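# Hang the clothes rail on two wall hooks

## Task

Place the clothes rail so it rests in both wall hooks, then open the gripper and move the hand away. The rail must stay on the hooks without the robot supporting it. If the gripper is still holding the rail when the result is checked, the task counts as failed.

## Robot and tools

ROBOT. There is one arm, a seven-joint xArm7 with a two-finger parallel gripper. Its base may sit slightly tilted relative to the table. Joint ranges in rad, base outward: waist -6.283 to 6.283, shoulder -2.059 to 2.094, upper arm roll -6.283 to 6.283, elbow -0.192 to 3.927, forearm roll -6.283 to 6.283, wrist pitch -1.693 to 3.142, wrist roll -6.283 to 6.283. The elbow cannot go fully straight.

FRAMES. Every pose uses the scene frame. Its origin is on the table surface under the arm base, +z is up, and +y is to the left when facing along +x. On the gripper, the fingers extend along its own +z axis and close along its own y axis. end_effector_position is the pinch point between the closed pads, about 2 cm short of the fingertips. When the fingers close, the tips advance roughly 10 mm along gripper +z. At long reach the reported hand position may be off from the real one.

ROW FORMAT. A row is 8 numbers for the single arm: x, y, z, qw, qx, qy, qz, opening. x, y, z is an absolute gripper position in metres in the scene frame. qw, qx, qy, qz is an absolute orientation quaternion, w first, in the same frame. Together they form a pose, not an offset. opening runs from -1 (closed) to +1 (fully open, 0.084 m). Any row whose position lies more than 0.6 m from the last reported position along any gripper axis is refused, and nothing is sent. On each control step the commanded pose is also clipped to stay within 70 mm and 16 degrees of the measured pose. If position and orientation cannot both be met, position wins. To hold an orientation, repeat the same quaternion in every row rather than copying the reported one, which can drift.

execute_actions. Argument actions is a list holding at most one item. An empty list only returns the current state. An action item has rows (1 to 15 rows of 8 numbers) and steps (1 to 15, default 15). Each step is 1/30 s, one row per step, and the last row repeats if there are fewer rows than steps. A wait item has only steps (1 to 300), counted from the previous result, so time spent replying is included. Optional pictures (boolean) controls whether camera images come back. After the last step the arm only continues to the last clipped pose, so a far target may need several calls.

move. Argument target is one 8-number row as above, an absolute pose. speed is the top path speed in m/s, 0.002 to 0.5, default 0.25. Rotation is capped at twice that value in rad/s. The gripper follows a straight path lasting 0.5 to 10 s. A longer path is cut off at 10 s before reaching the target. Rotation takes the shorter direction. The path does not avoid obstacles. The hand can lag, wander, or exceed the speed, especially near full reach. The opening is applied when the move begins. The result adds a move: line. It reports the ending: done means settled near the target, and other endings include off_target, moving, held (last step blocked by a check) and fault. It also lists any limits (paced means the pose was clipped; held means some steps were blocked, after which motion can speed up sharply) and the remaining distance to target.

wait. Argument seconds, 0 to 10. Nothing new is sent; the arm keeps heading for its current clipped target and moving fingers keep moving.

zoom_image. camera is one of cam_head_left, cam_head_right, cam_high, cam_wrist (all 896x504). region is [x0, y0, x1, y1] in pixels, origin at the top-left, no larger than 504 by 504.

read_manual. Optional section, only "licences"; returns licence text, no motion.

finished_scene. Argument scene, the current scene number (1 to 2).

RESULTS. The state line gives end_effector_position, end_effector_quat_wxyz, and linear and angular velocities. grip_measured is the actual finger opening on the same -1 to 1 scale. A "pose unreachable" line means the clearance check (which treats the mount under the base as part of the arm) altered or stopped the command. HELD marks steps where the row was not fully sent. "Hand target" shows the pose the controller is currently driving toward. Joint positions follow URDF order. Joint torques are raw drive outputs with offsets and noise, nonzero even in free air.

GRIPPING. To hold something, keep commanding an opening well below grip_measured; a larger gap squeezes harder, up to about 24 N per pad for parts up to about 6 cm wide. Commanding exactly grip_measured gives a weak hold. A rapid close can squeeze hard enough to spring the fingers open.

CAUTIONS. Contact force grows with speed and with how far the target lies beyond the contact point, so approach hooks slowly and aim close. Load limits in N m: waist 47, shoulder 47, upper arm roll 28.2, elbow 28.2, forearm roll 28.2, wrist pitch 18.8, wrist roll 18.8; a carried object's weight adds load. Reaching one triggers a torque fault: the joint backs off, the arm pauses for 10 s and the remaining call is dropped. Carrying a load warms the motors even while you are composing a reply; MOTOR HOT appears at 65 °C and at 80 °C the brakes engage (OVER-TEMPERATURE FAULT). The simulation keeps running between calls. Occasional tugs may pull on the held part or shove loose items. Never let anything fall or be knocked off the table, avoid slamming, and make sure the rail hangs on its own, the fingers open and the hand moves away before finishing.

Each tool is called after "Request:" as name([rows], argument=value, ...), one row to a line, values as JSON.

## Session

Request:
execute_actions(actions=[])

Scene clock: 0.00 s of 5700.00 s.
end_effector_position=(+0.4213, +0.4323, +0.3966) grip_measured=+1.00 end_effector_quat_wxyz=(-0.166, +0.808, +0.274, +0.494) end_effector_velocity=(+0.000, -0.000, -0.001) end_effector_angular_velocity=(+0.000, +0.002, -0.001)
Joint positions: [ 0.934 -1.547 -0.171  0.269  0.469 -0.045 -0.328  0.084]
Joint velocities: [ 0.     0.    -0.    -0.001  0.    -0.     0.001  0.   ]
Joint torques (N m, as the arm reports them, + toward a larger angle): no reading
Motor temperatures (°C, as the motors report them): [32 33 30 37 29 33 33]
Hand target: +0.421, +0.432, +0.397; -0.166, +0.808, +0.274, +0.494

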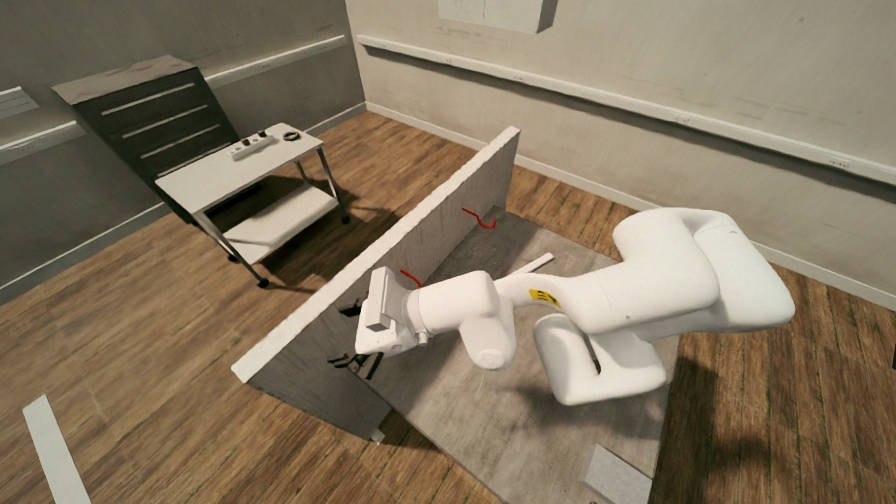

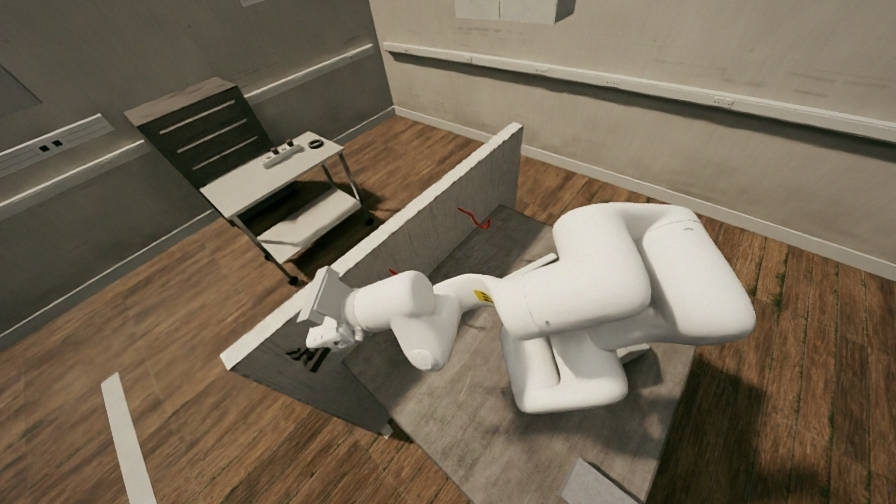

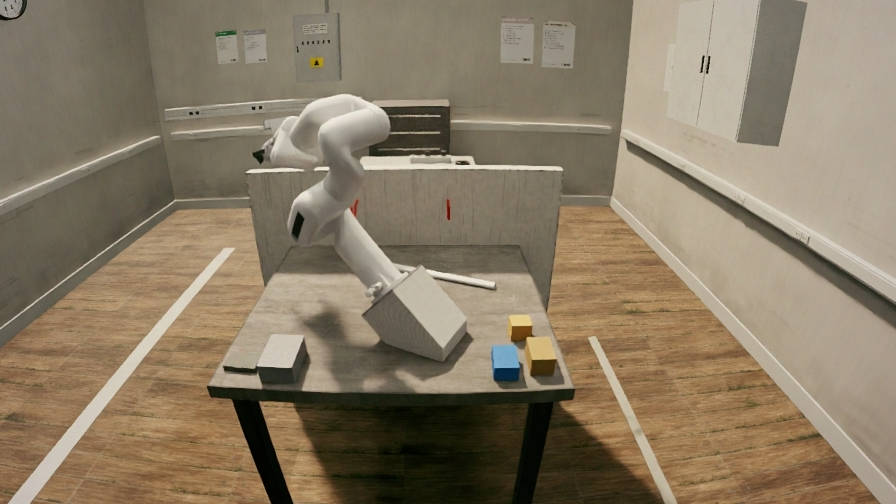

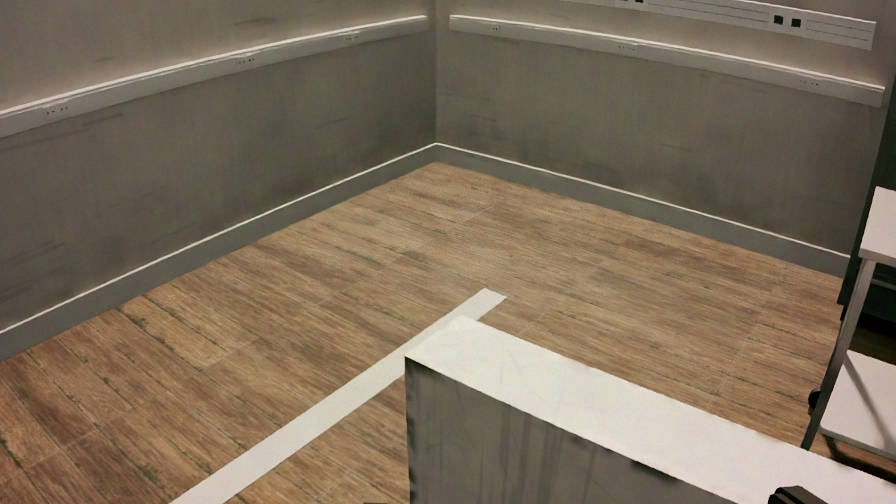

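Request:
move(target=[0.3,0.0,0.5,0,-0.707,0.707,0,1])

Scene clock: 5.63 s of 5700.00 s.
end_effector_position=(+0.2990, -0.0007, +0.4990) grip_measured=+1.00 end_effector_quat_wxyz=(+0.001, +0.708, -0.707, +0.001) end_effector_velocity=(-0.000, -0.002, +0.000) end_effector_angular_velocity=(+0.006, +0.006, -0.005)
Joint positions: [ 0.468 -0.811 -1.251  1.282  0.022  1.849  0.846  0.084]
Joint velocities: [ 0.014  0.004 -0.013  0.009 -0.001  0.007  0.001  0.   ]
Joint torques (N m, as the arm reports them, + toward a larger angle): [-2.06 -3.26 -0.05 19.34  0.4  -1.09  0.13]
Motor temperatures (°C, as the motors report them): [32 33 30 38 29 33 33]
Hand target: +0.299, -0.001, +0.499; +0.001, +0.707, -0.707, +0.000
Off the commanded pose: 0.002 m, 0 deg.
move: done

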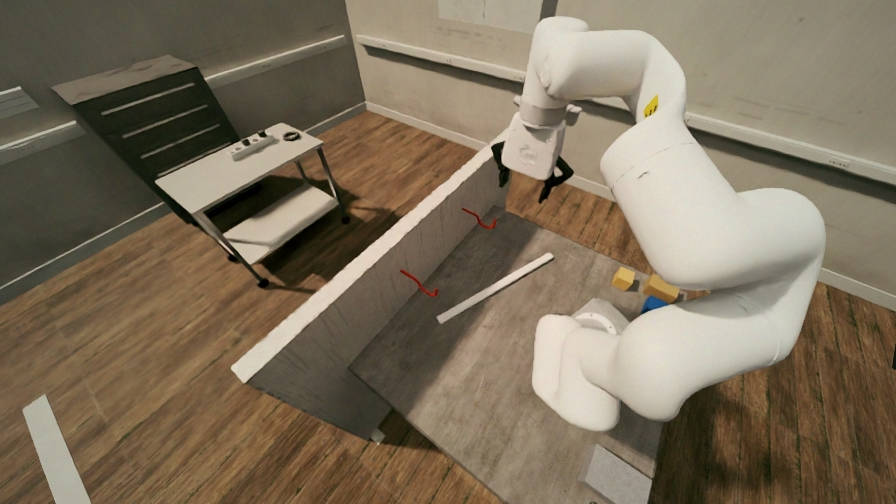

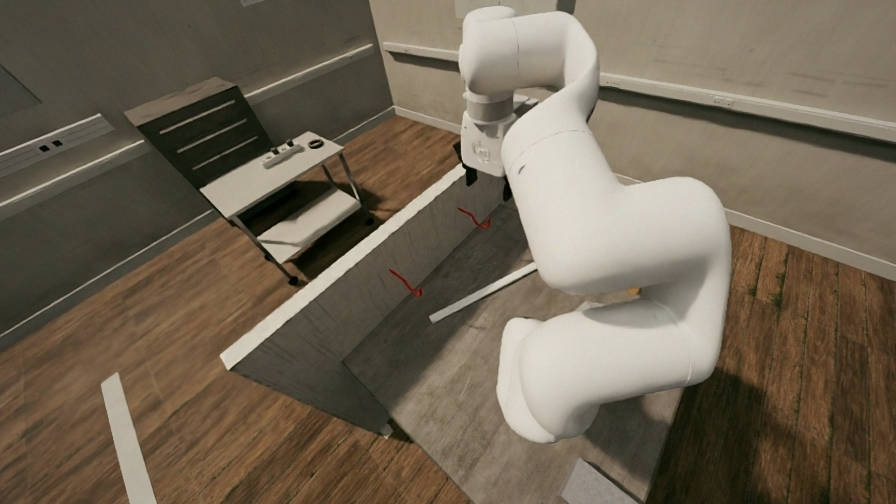

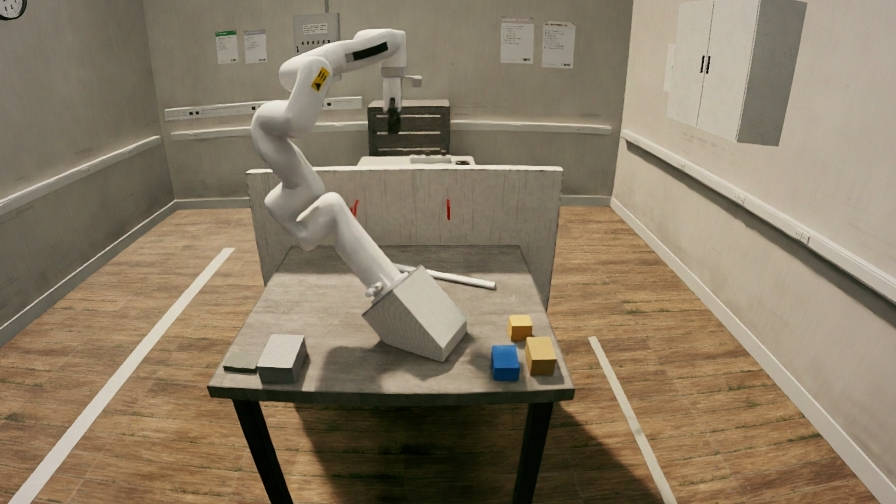

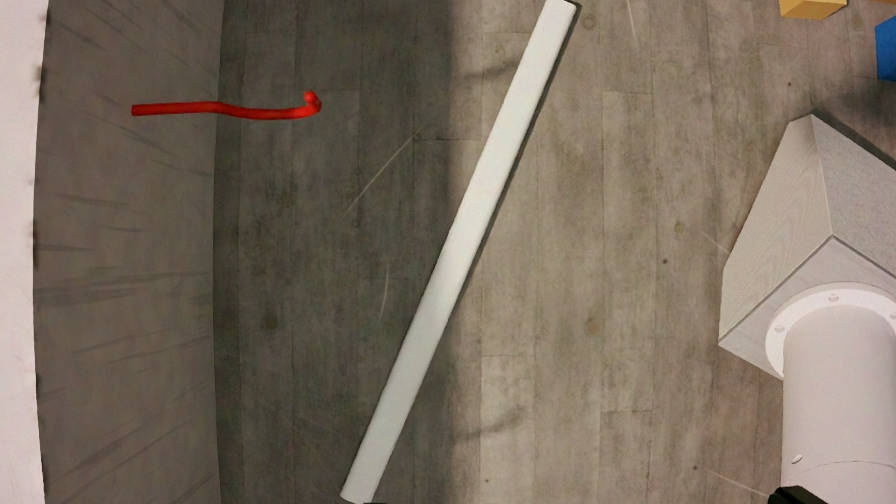

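Request:
move(target=[0.32,-0.069,0.025,0,-0.559,0.829,0,1], speed=0.2)

Request:
move(target=[0.32,-0.069,0.025,0,-0.559,0.829,0,-1])

Request:
move(target=[0.33,-0.004,0.3,0,-0.707,0.707,0,-1], speed=0.12)

Request:
move(target=[0.45,-0.004,0.3,0,-0.707,0.707,0,-1], speed=0.12)

Scene clock: 9.83 s of 5700.00 s.
end_effector_position=(+0.3197, -0.0684, +0.0251) grip_measured=+1.00 end_effector_quat_wxyz=(-0.001, -0.560, +0.829, +0.000) end_effector_velocity=(+0.001, -0.001, -0.001) end_effector_angular_velocity=(+0.001, -0.001, -0.003)
Joint positions: [ 1.521 -0.76  -1.993  0.417  0.397  0.281  0.86   0.084]
Joint velocities: [ 0.01  -0.006 -0.008  0.006 -0.    -0.003  0.001  0.   ]
Joint torques (N m, as the arm reports them, + toward a larger angle): [-8.03 10.02 -1.93 12.    0.27 -1.17 -0.29]
Motor temperatures (°C, as the motors report them): [32 33 30 38 29 33 33]
Hand target: +0.320, -0.068, +0.025; -0.001, -0.560, +0.829, +0.000
Off the commanded pose: 0.001 m, 0 deg.
move: done

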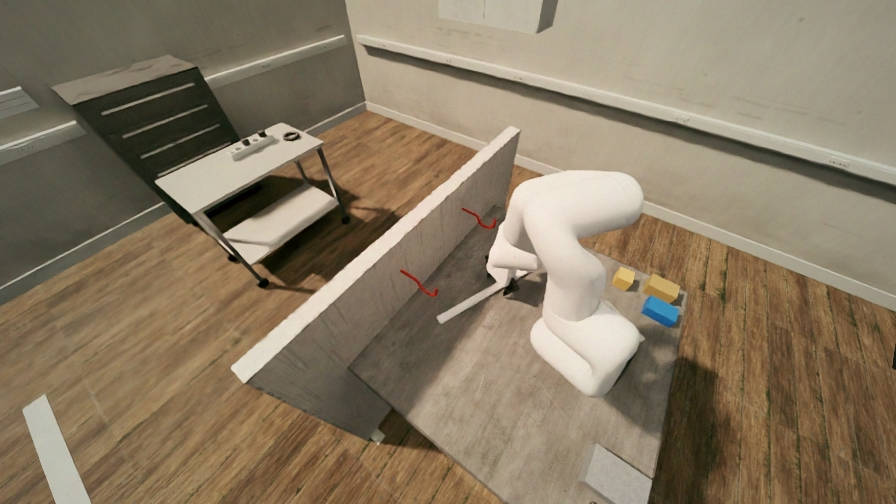

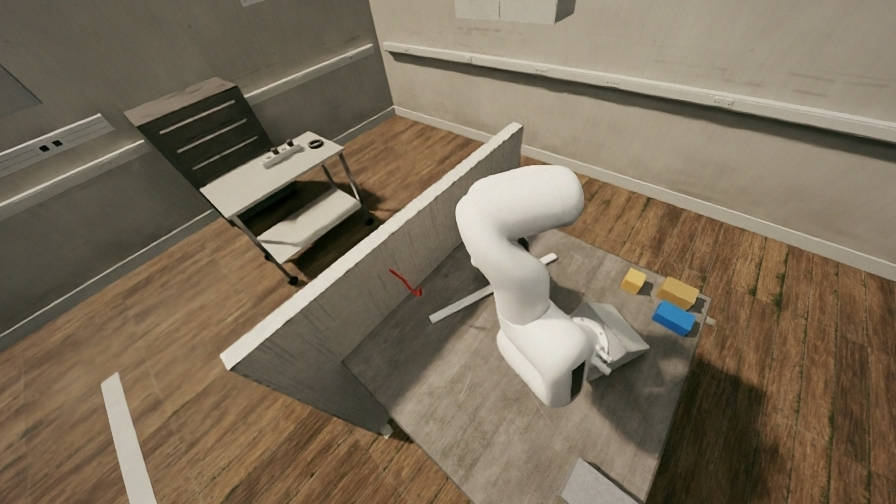

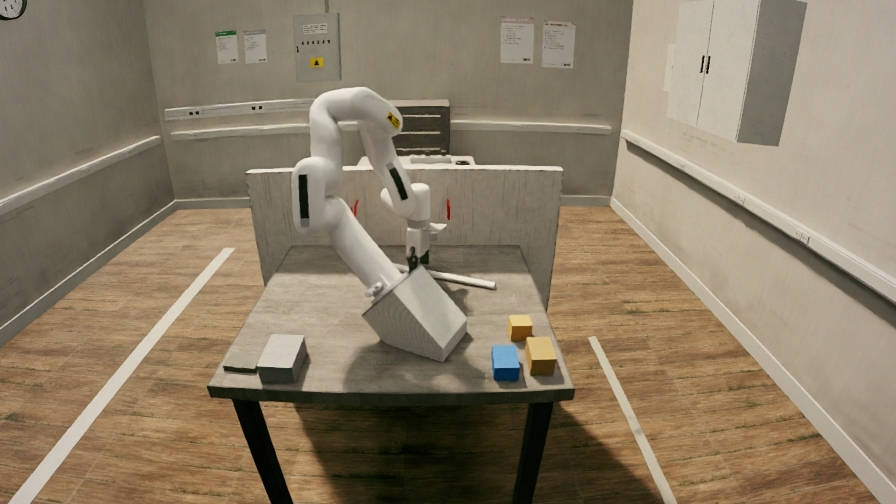

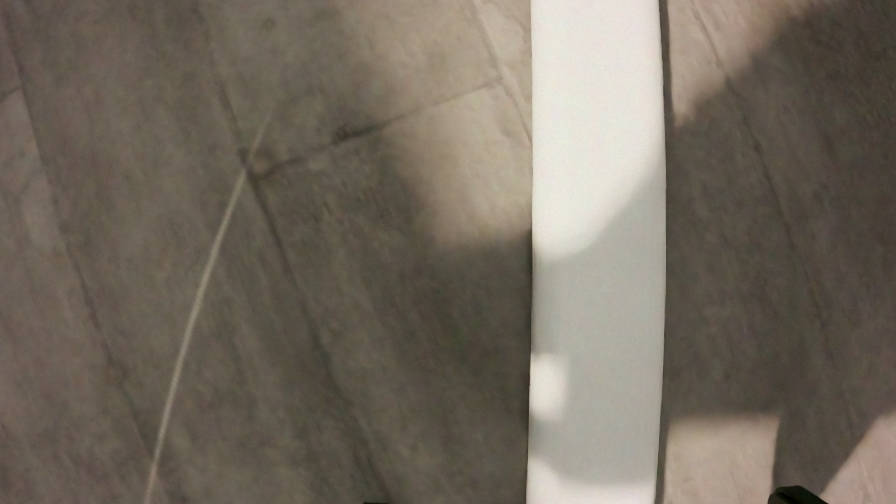

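Scene clock: 10.53 s of 5700.00 s.
end_effector_position=(+0.3198, -0.0688, +0.0250) grip_measured=-0.34 end_effector_quat_wxyz=(-0.000, -0.559, +0.829, +0.000) end_effector_velocity=(-0.000, -0.000, -0.000) end_effector_angular_velocity=(+0.000, -0.000, +0.002)
Joint positions: [ 1.521 -0.763 -1.995  0.418  0.396  0.282  0.859  0.029]
Joint velocities: [ 0.    -0.001 -0.001  0.    -0.001 -0.001 -0.002  0.   ]
Joint torques (N m, as the arm reports them, + toward a larger angle): [-6.63  9.09 -1.87 13.03  0.63 -1.68  0.13]
Motor temperatures (°C, as the motors report them): [32 33 30 38 29 33 33]
Hand target: +0.320, -0.069, +0.025; -0.000, -0.559, +0.829, +0.000
Off the commanded pose: 0.000 m, 0 deg.
move: done

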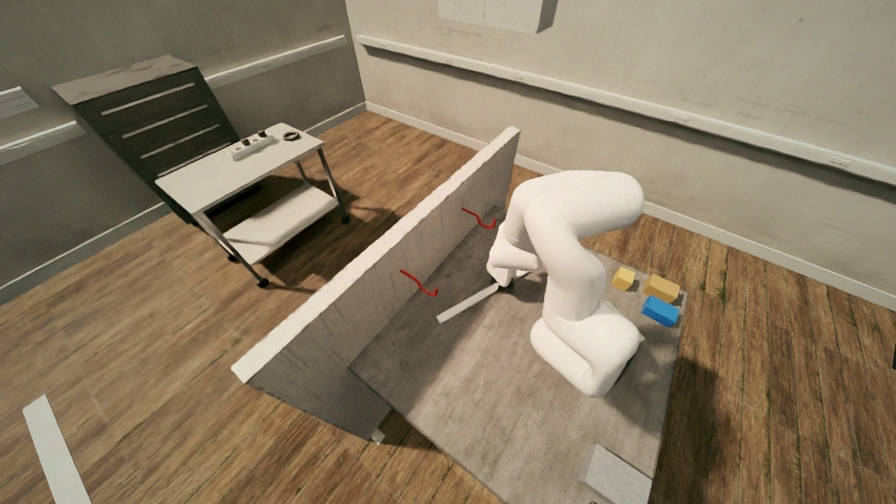

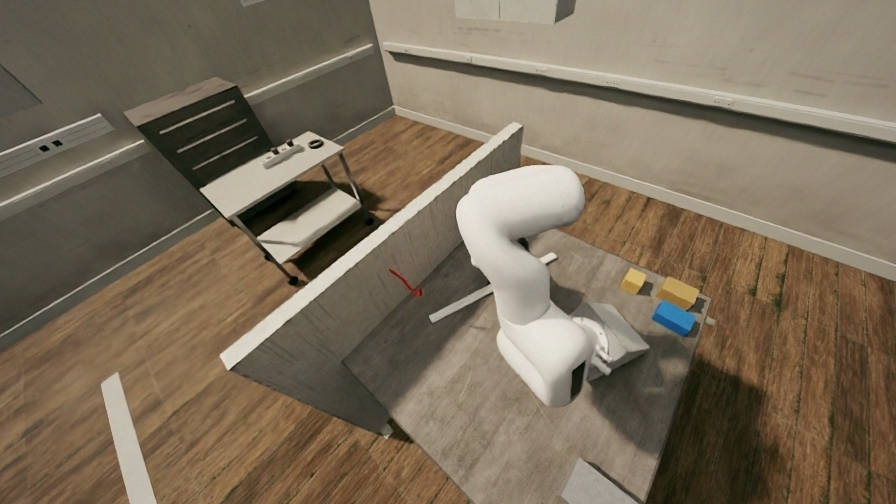

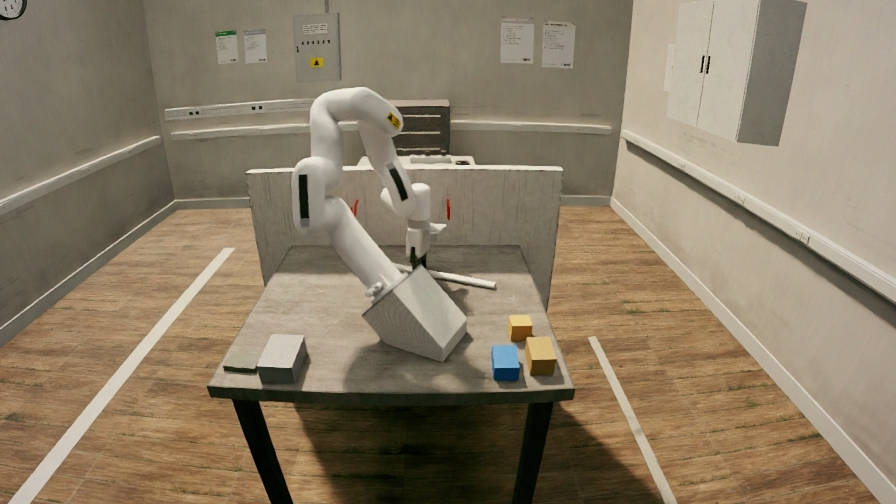

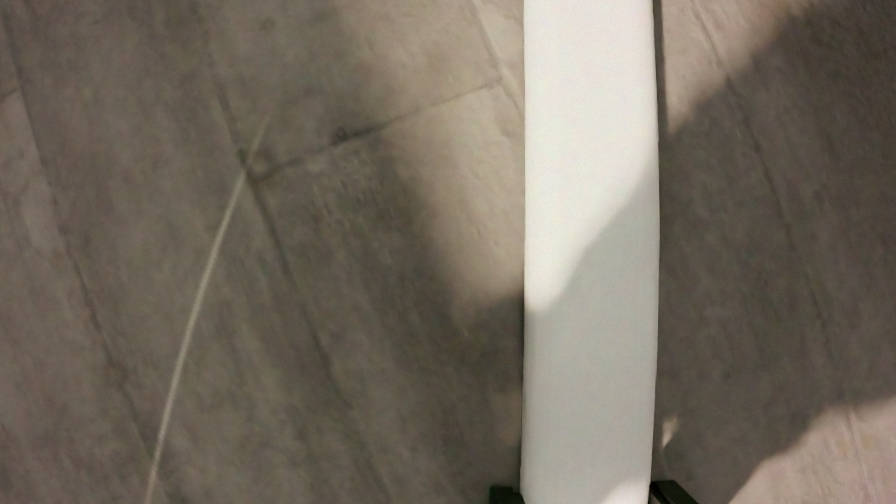

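Scene clock: 13.43 s of 5700.00 s.
end_effector_position=(+0.3305, -0.0040, +0.2998) grip_measured=-0.34 end_effector_quat_wxyz=(-0.001, +0.707, -0.707, +0.000) end_effector_velocity=(+0.001, +0.000, +0.003) end_effector_angular_velocity=(-0.001, -0.003, +0.000)
Joint positions: [ 0.381 -0.814 -1.13   0.658  0.081  1.284  0.857  0.029]
Joint velocities: [-0.002 -0.002  0.001  0.006 -0.     0.006  0.001 -0.   ]
Joint torques (N m, as the arm reports them, + toward a larger angle): [-3.65 -5.08 -1.16 23.5   0.03 -0.97 -0.1 ]
Motor temperatures (°C, as the motors report them): [32 33 30 38 29 33 33]
Hand target: +0.331, -0.004, +0.300; -0.001, +0.707, -0.707, +0.000
Off the commanded pose: 0.000 m, 0 deg.
move: done

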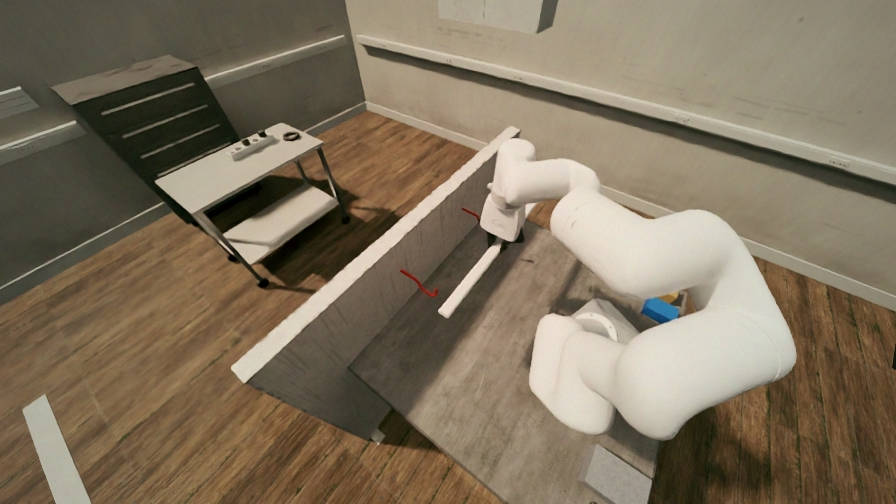

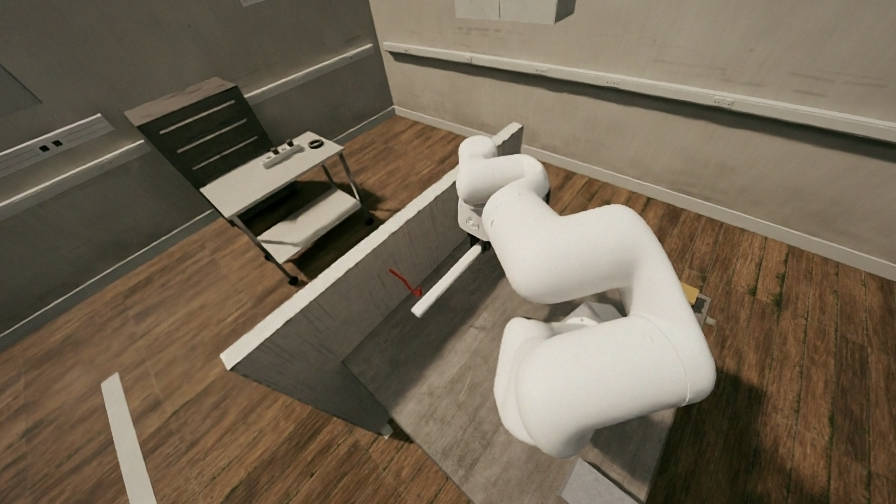

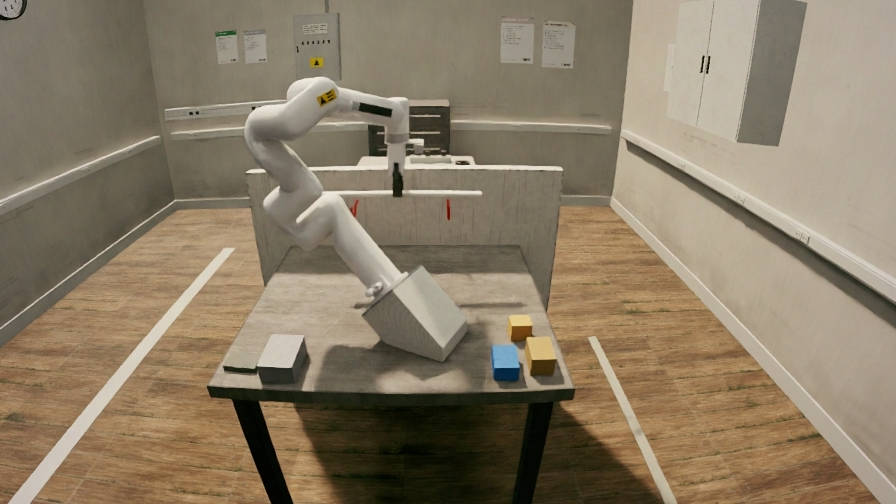

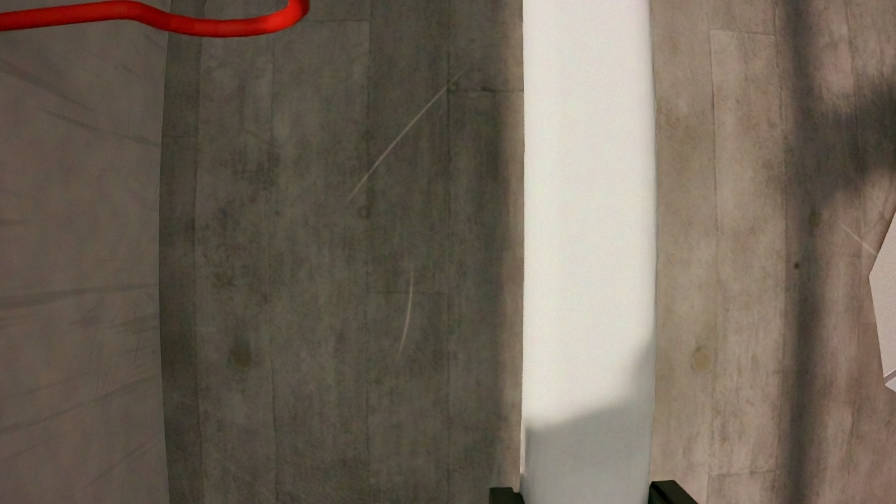

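Scene clock: 14.97 s of 5700.00 s.
end_effector_position=(+0.4496, -0.0045, +0.3003) grip_measured=-0.34 end_effector_quat_wxyz=(+0.000, +0.707, -0.707, +0.000) end_effector_velocity=(+0.002, +0.000, -0.000) end_effector_angular_velocity=(+0.003, +0.003, +0.001)
Joint positions: [ 0.823 -0.603 -1.305  0.954  0.244  1.23   0.904  0.029]
Joint velocities: [ 0.015  0.003 -0.011  0.009  0.002  0.004 -0.    -0.   ]
Joint torques (N m, as the arm reports them, + toward a larger angle): [ -8.74 -10.32  -4.97  23.49   0.12  -1.11   0.11]
Motor temperatures (°C, as the motors report them): [32 33 30 39 29 33 33]
Hand target: +0.450, -0.004, +0.300; +0.000, +0.707, -0.707, +0.000
Off the commanded pose: 0.001 m, 0 deg.
move: done

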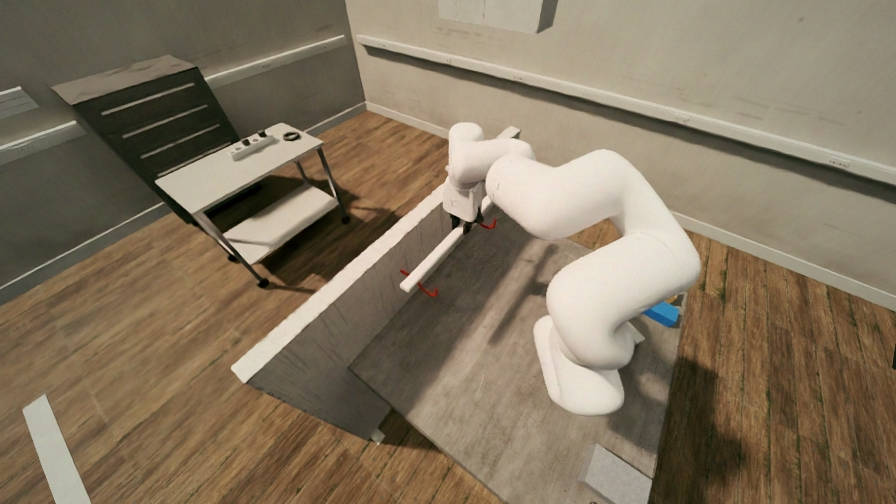

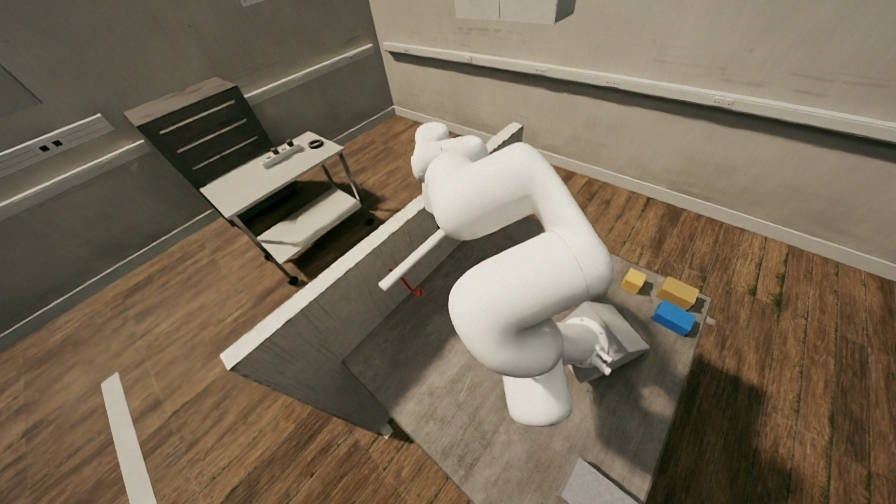

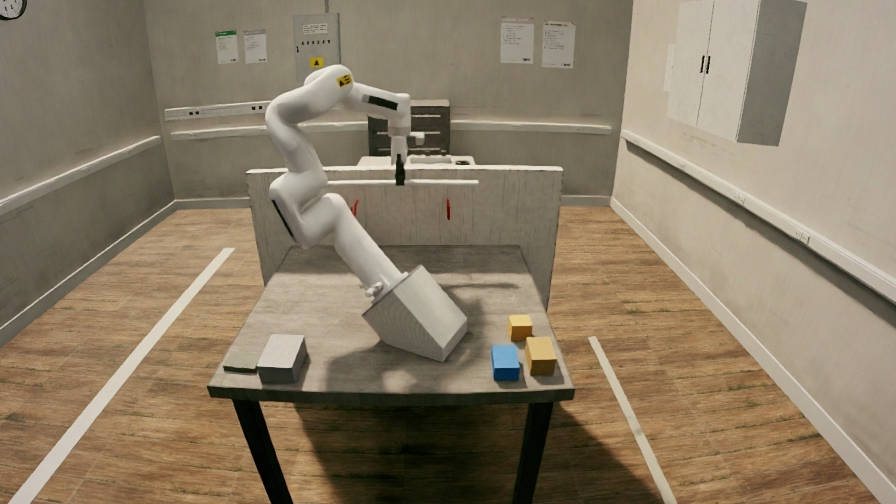

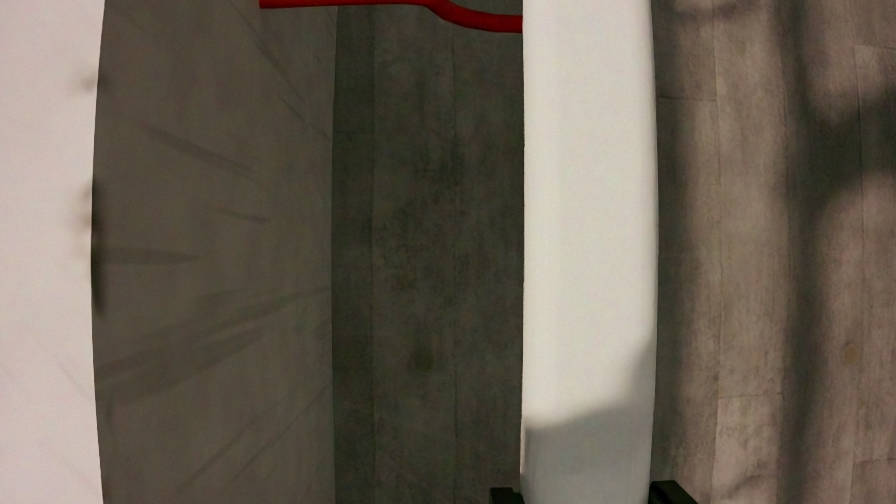

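Request:
move(target=[0.45,-0.004,0.19,0,-0.707,0.707,0,-1], speed=0.05)

Request:
move(target=[0.45,-0.004,0.19,0,-0.707,0.707,0,0.4])

Request:
move(target=[0.4,-0.004,0.38,0,-0.707,0.707,0,0.4], speed=0.15)

Scene clock: 18.20 s of 5700.00 s.
end_effector_position=(+0.4501, -0.0039, +0.1903) grip_measured=-0.34 end_effector_quat_wxyz=(+0.000, +0.707, -0.707, +0.000) end_effector_velocity=(+0.001, -0.000, -0.002) end_effector_angular_velocity=(+0.000, -0.001, -0.000)
Joint positions: [ 1.011 -0.556 -1.382  0.747  0.342  0.914  0.849  0.029]
Joint velocities: [ 0.009  0.001 -0.006 -0.001  0.003 -0.006 -0.002  0.   ]
Joint torques (N m, as the arm reports them, + toward a larger angle): [-8.83 -8.38 -5.45 20.85 -0.01 -1.7   0.17]
Motor temperatures (°C, as the motors report them): [32 33 30 39 29 33 33]
Hand target: +0.450, -0.004, +0.190; +0.000, +0.707, -0.707, -0.000
Off the commanded pose: 0.000 m, 0 deg.
move: done

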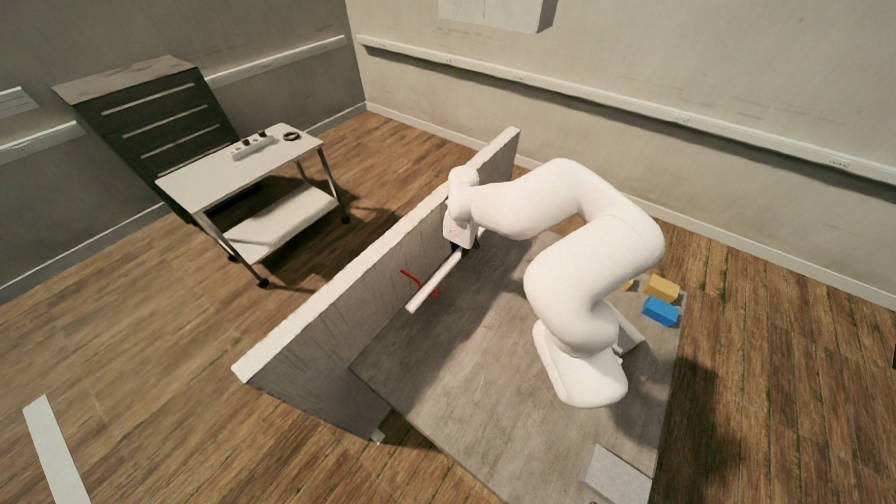

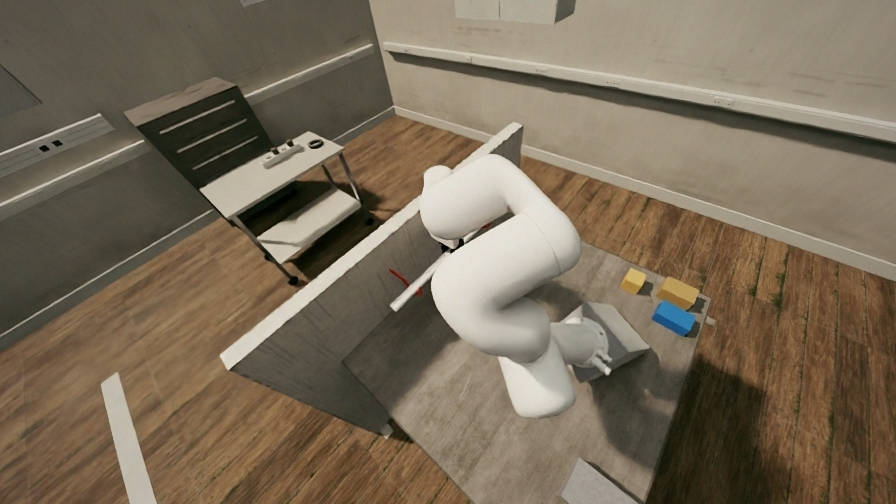

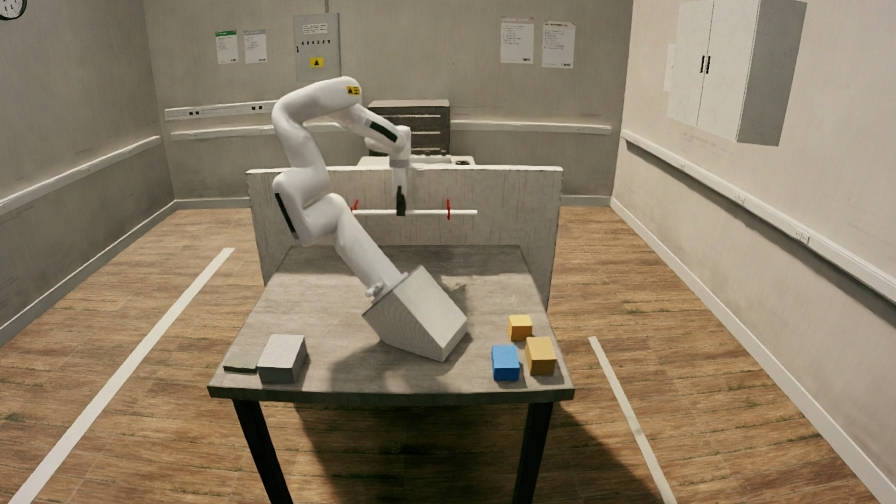

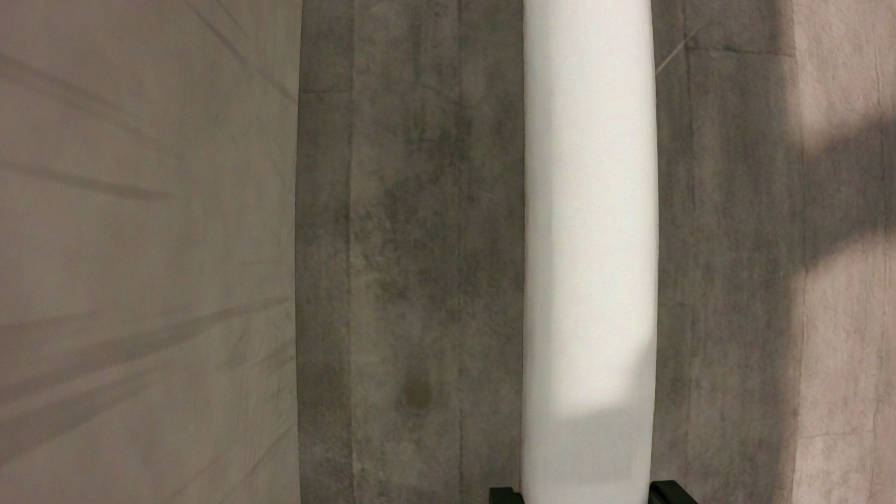

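Scene clock: 18.90 s of 5700.00 s.
end_effector_position=(+0.4500, -0.0040, +0.1900) grip_measured=+0.39 end_effector_quat_wxyz=(-0.000, +0.707, -0.707, +0.000) end_effector_velocity=(-0.000, -0.000, -0.000) end_effector_angular_velocity=(-0.000, +0.000, +0.000)
Joint positions: [ 1.012 -0.556 -1.383  0.747  0.343  0.913  0.849  0.061]
Joint velocities: [ 0.  0. -0. -0.  0. -0. -0.  0.]
Joint torques (N m, as the arm reports them, + toward a larger angle): [-8.65 -8.19 -4.87 19.69  0.57 -1.08 -0.08]
Motor temperatures (°C, as the motors report them): [32 33 30 39 29 33 33]
Hand target: +0.450, -0.004, +0.190; +0.000, +0.707, -0.707, -0.000
Off the commanded pose: 0.000 m, 0 deg.
move: done

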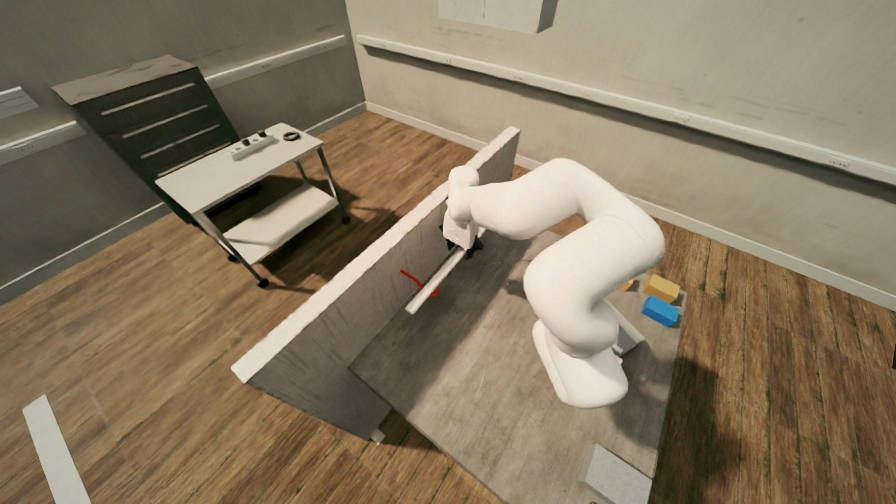

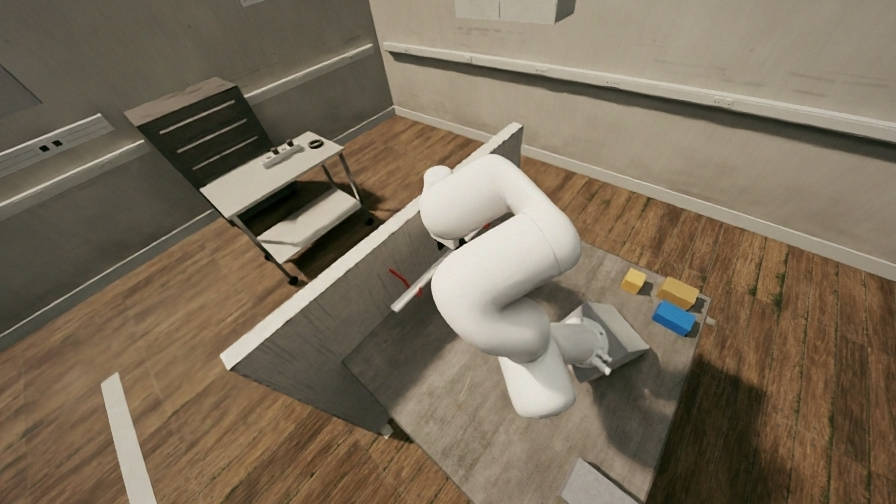

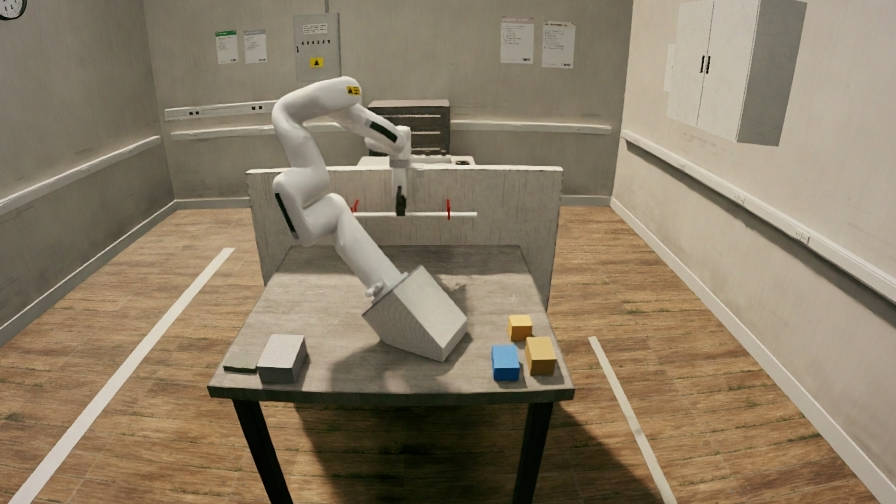

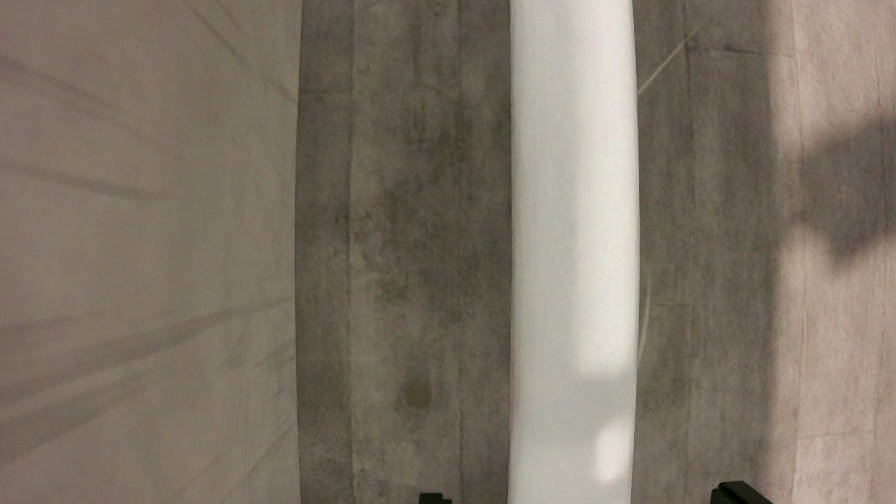

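Scene clock: 20.77 s of 5700.00 s.
end_effector_position=(+0.3998, -0.0040, +0.3795) grip_measured=+0.39 end_effector_quat_wxyz=(-0.000, +0.707, -0.707, -0.000) end_effector_velocity=(-0.001, -0.000, +0.003) end_effector_angular_velocity=(+0.000, -0.001, -0.001)
Joint positions: [ 0.626 -0.692 -1.239  1.041  0.155  1.463  0.9    0.061]
Joint velocities: [-0.001 -0.001 -0.002  0.006 -0.001  0.007  0.    -0.   ]
Joint torques (N m, as the arm reports them, + toward a larger angle): [-5.17 -7.21 -2.84 21.44  0.73 -1.12  0.03]
Motor temperatures (°C, as the motors report them): [32 33 30 39 29 33 33]
Hand target: +0.400, -0.004, +0.380; -0.000, +0.707, -0.707, -0.000
Off the commanded pose: 0.001 m, 0 deg.
move: done

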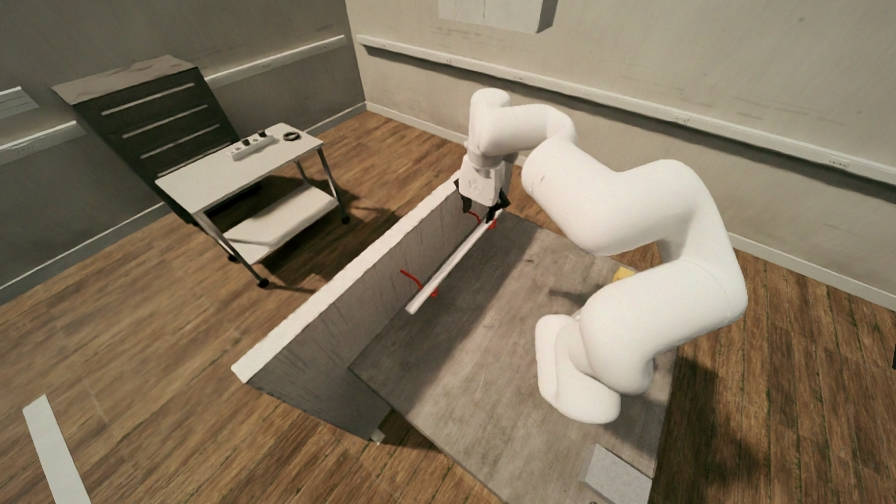

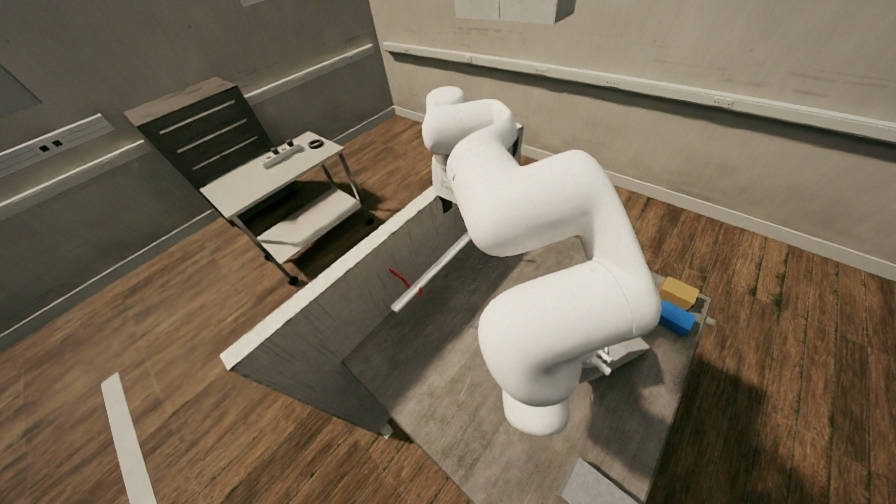

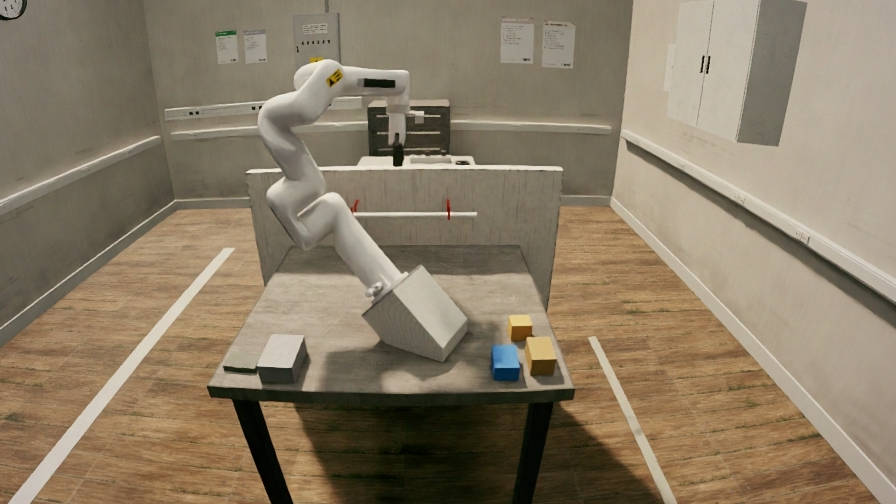

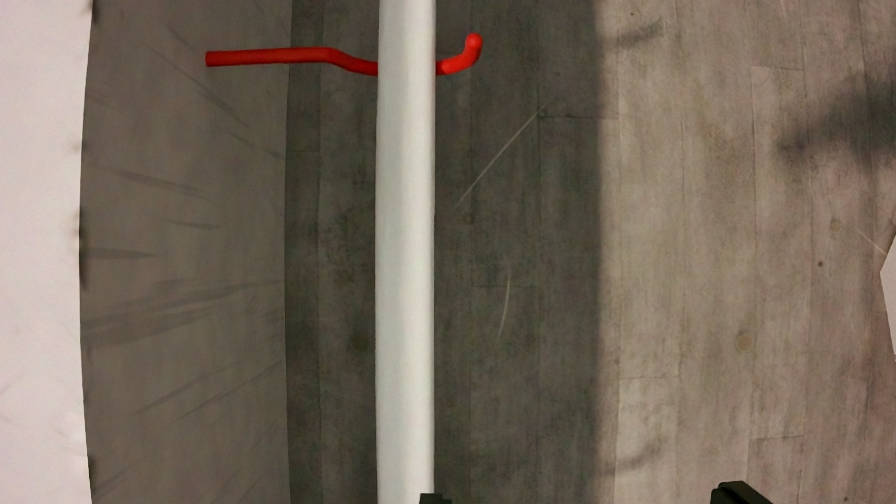

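Request:
finished_scene(scene=2)

The scene is finished: the task was done.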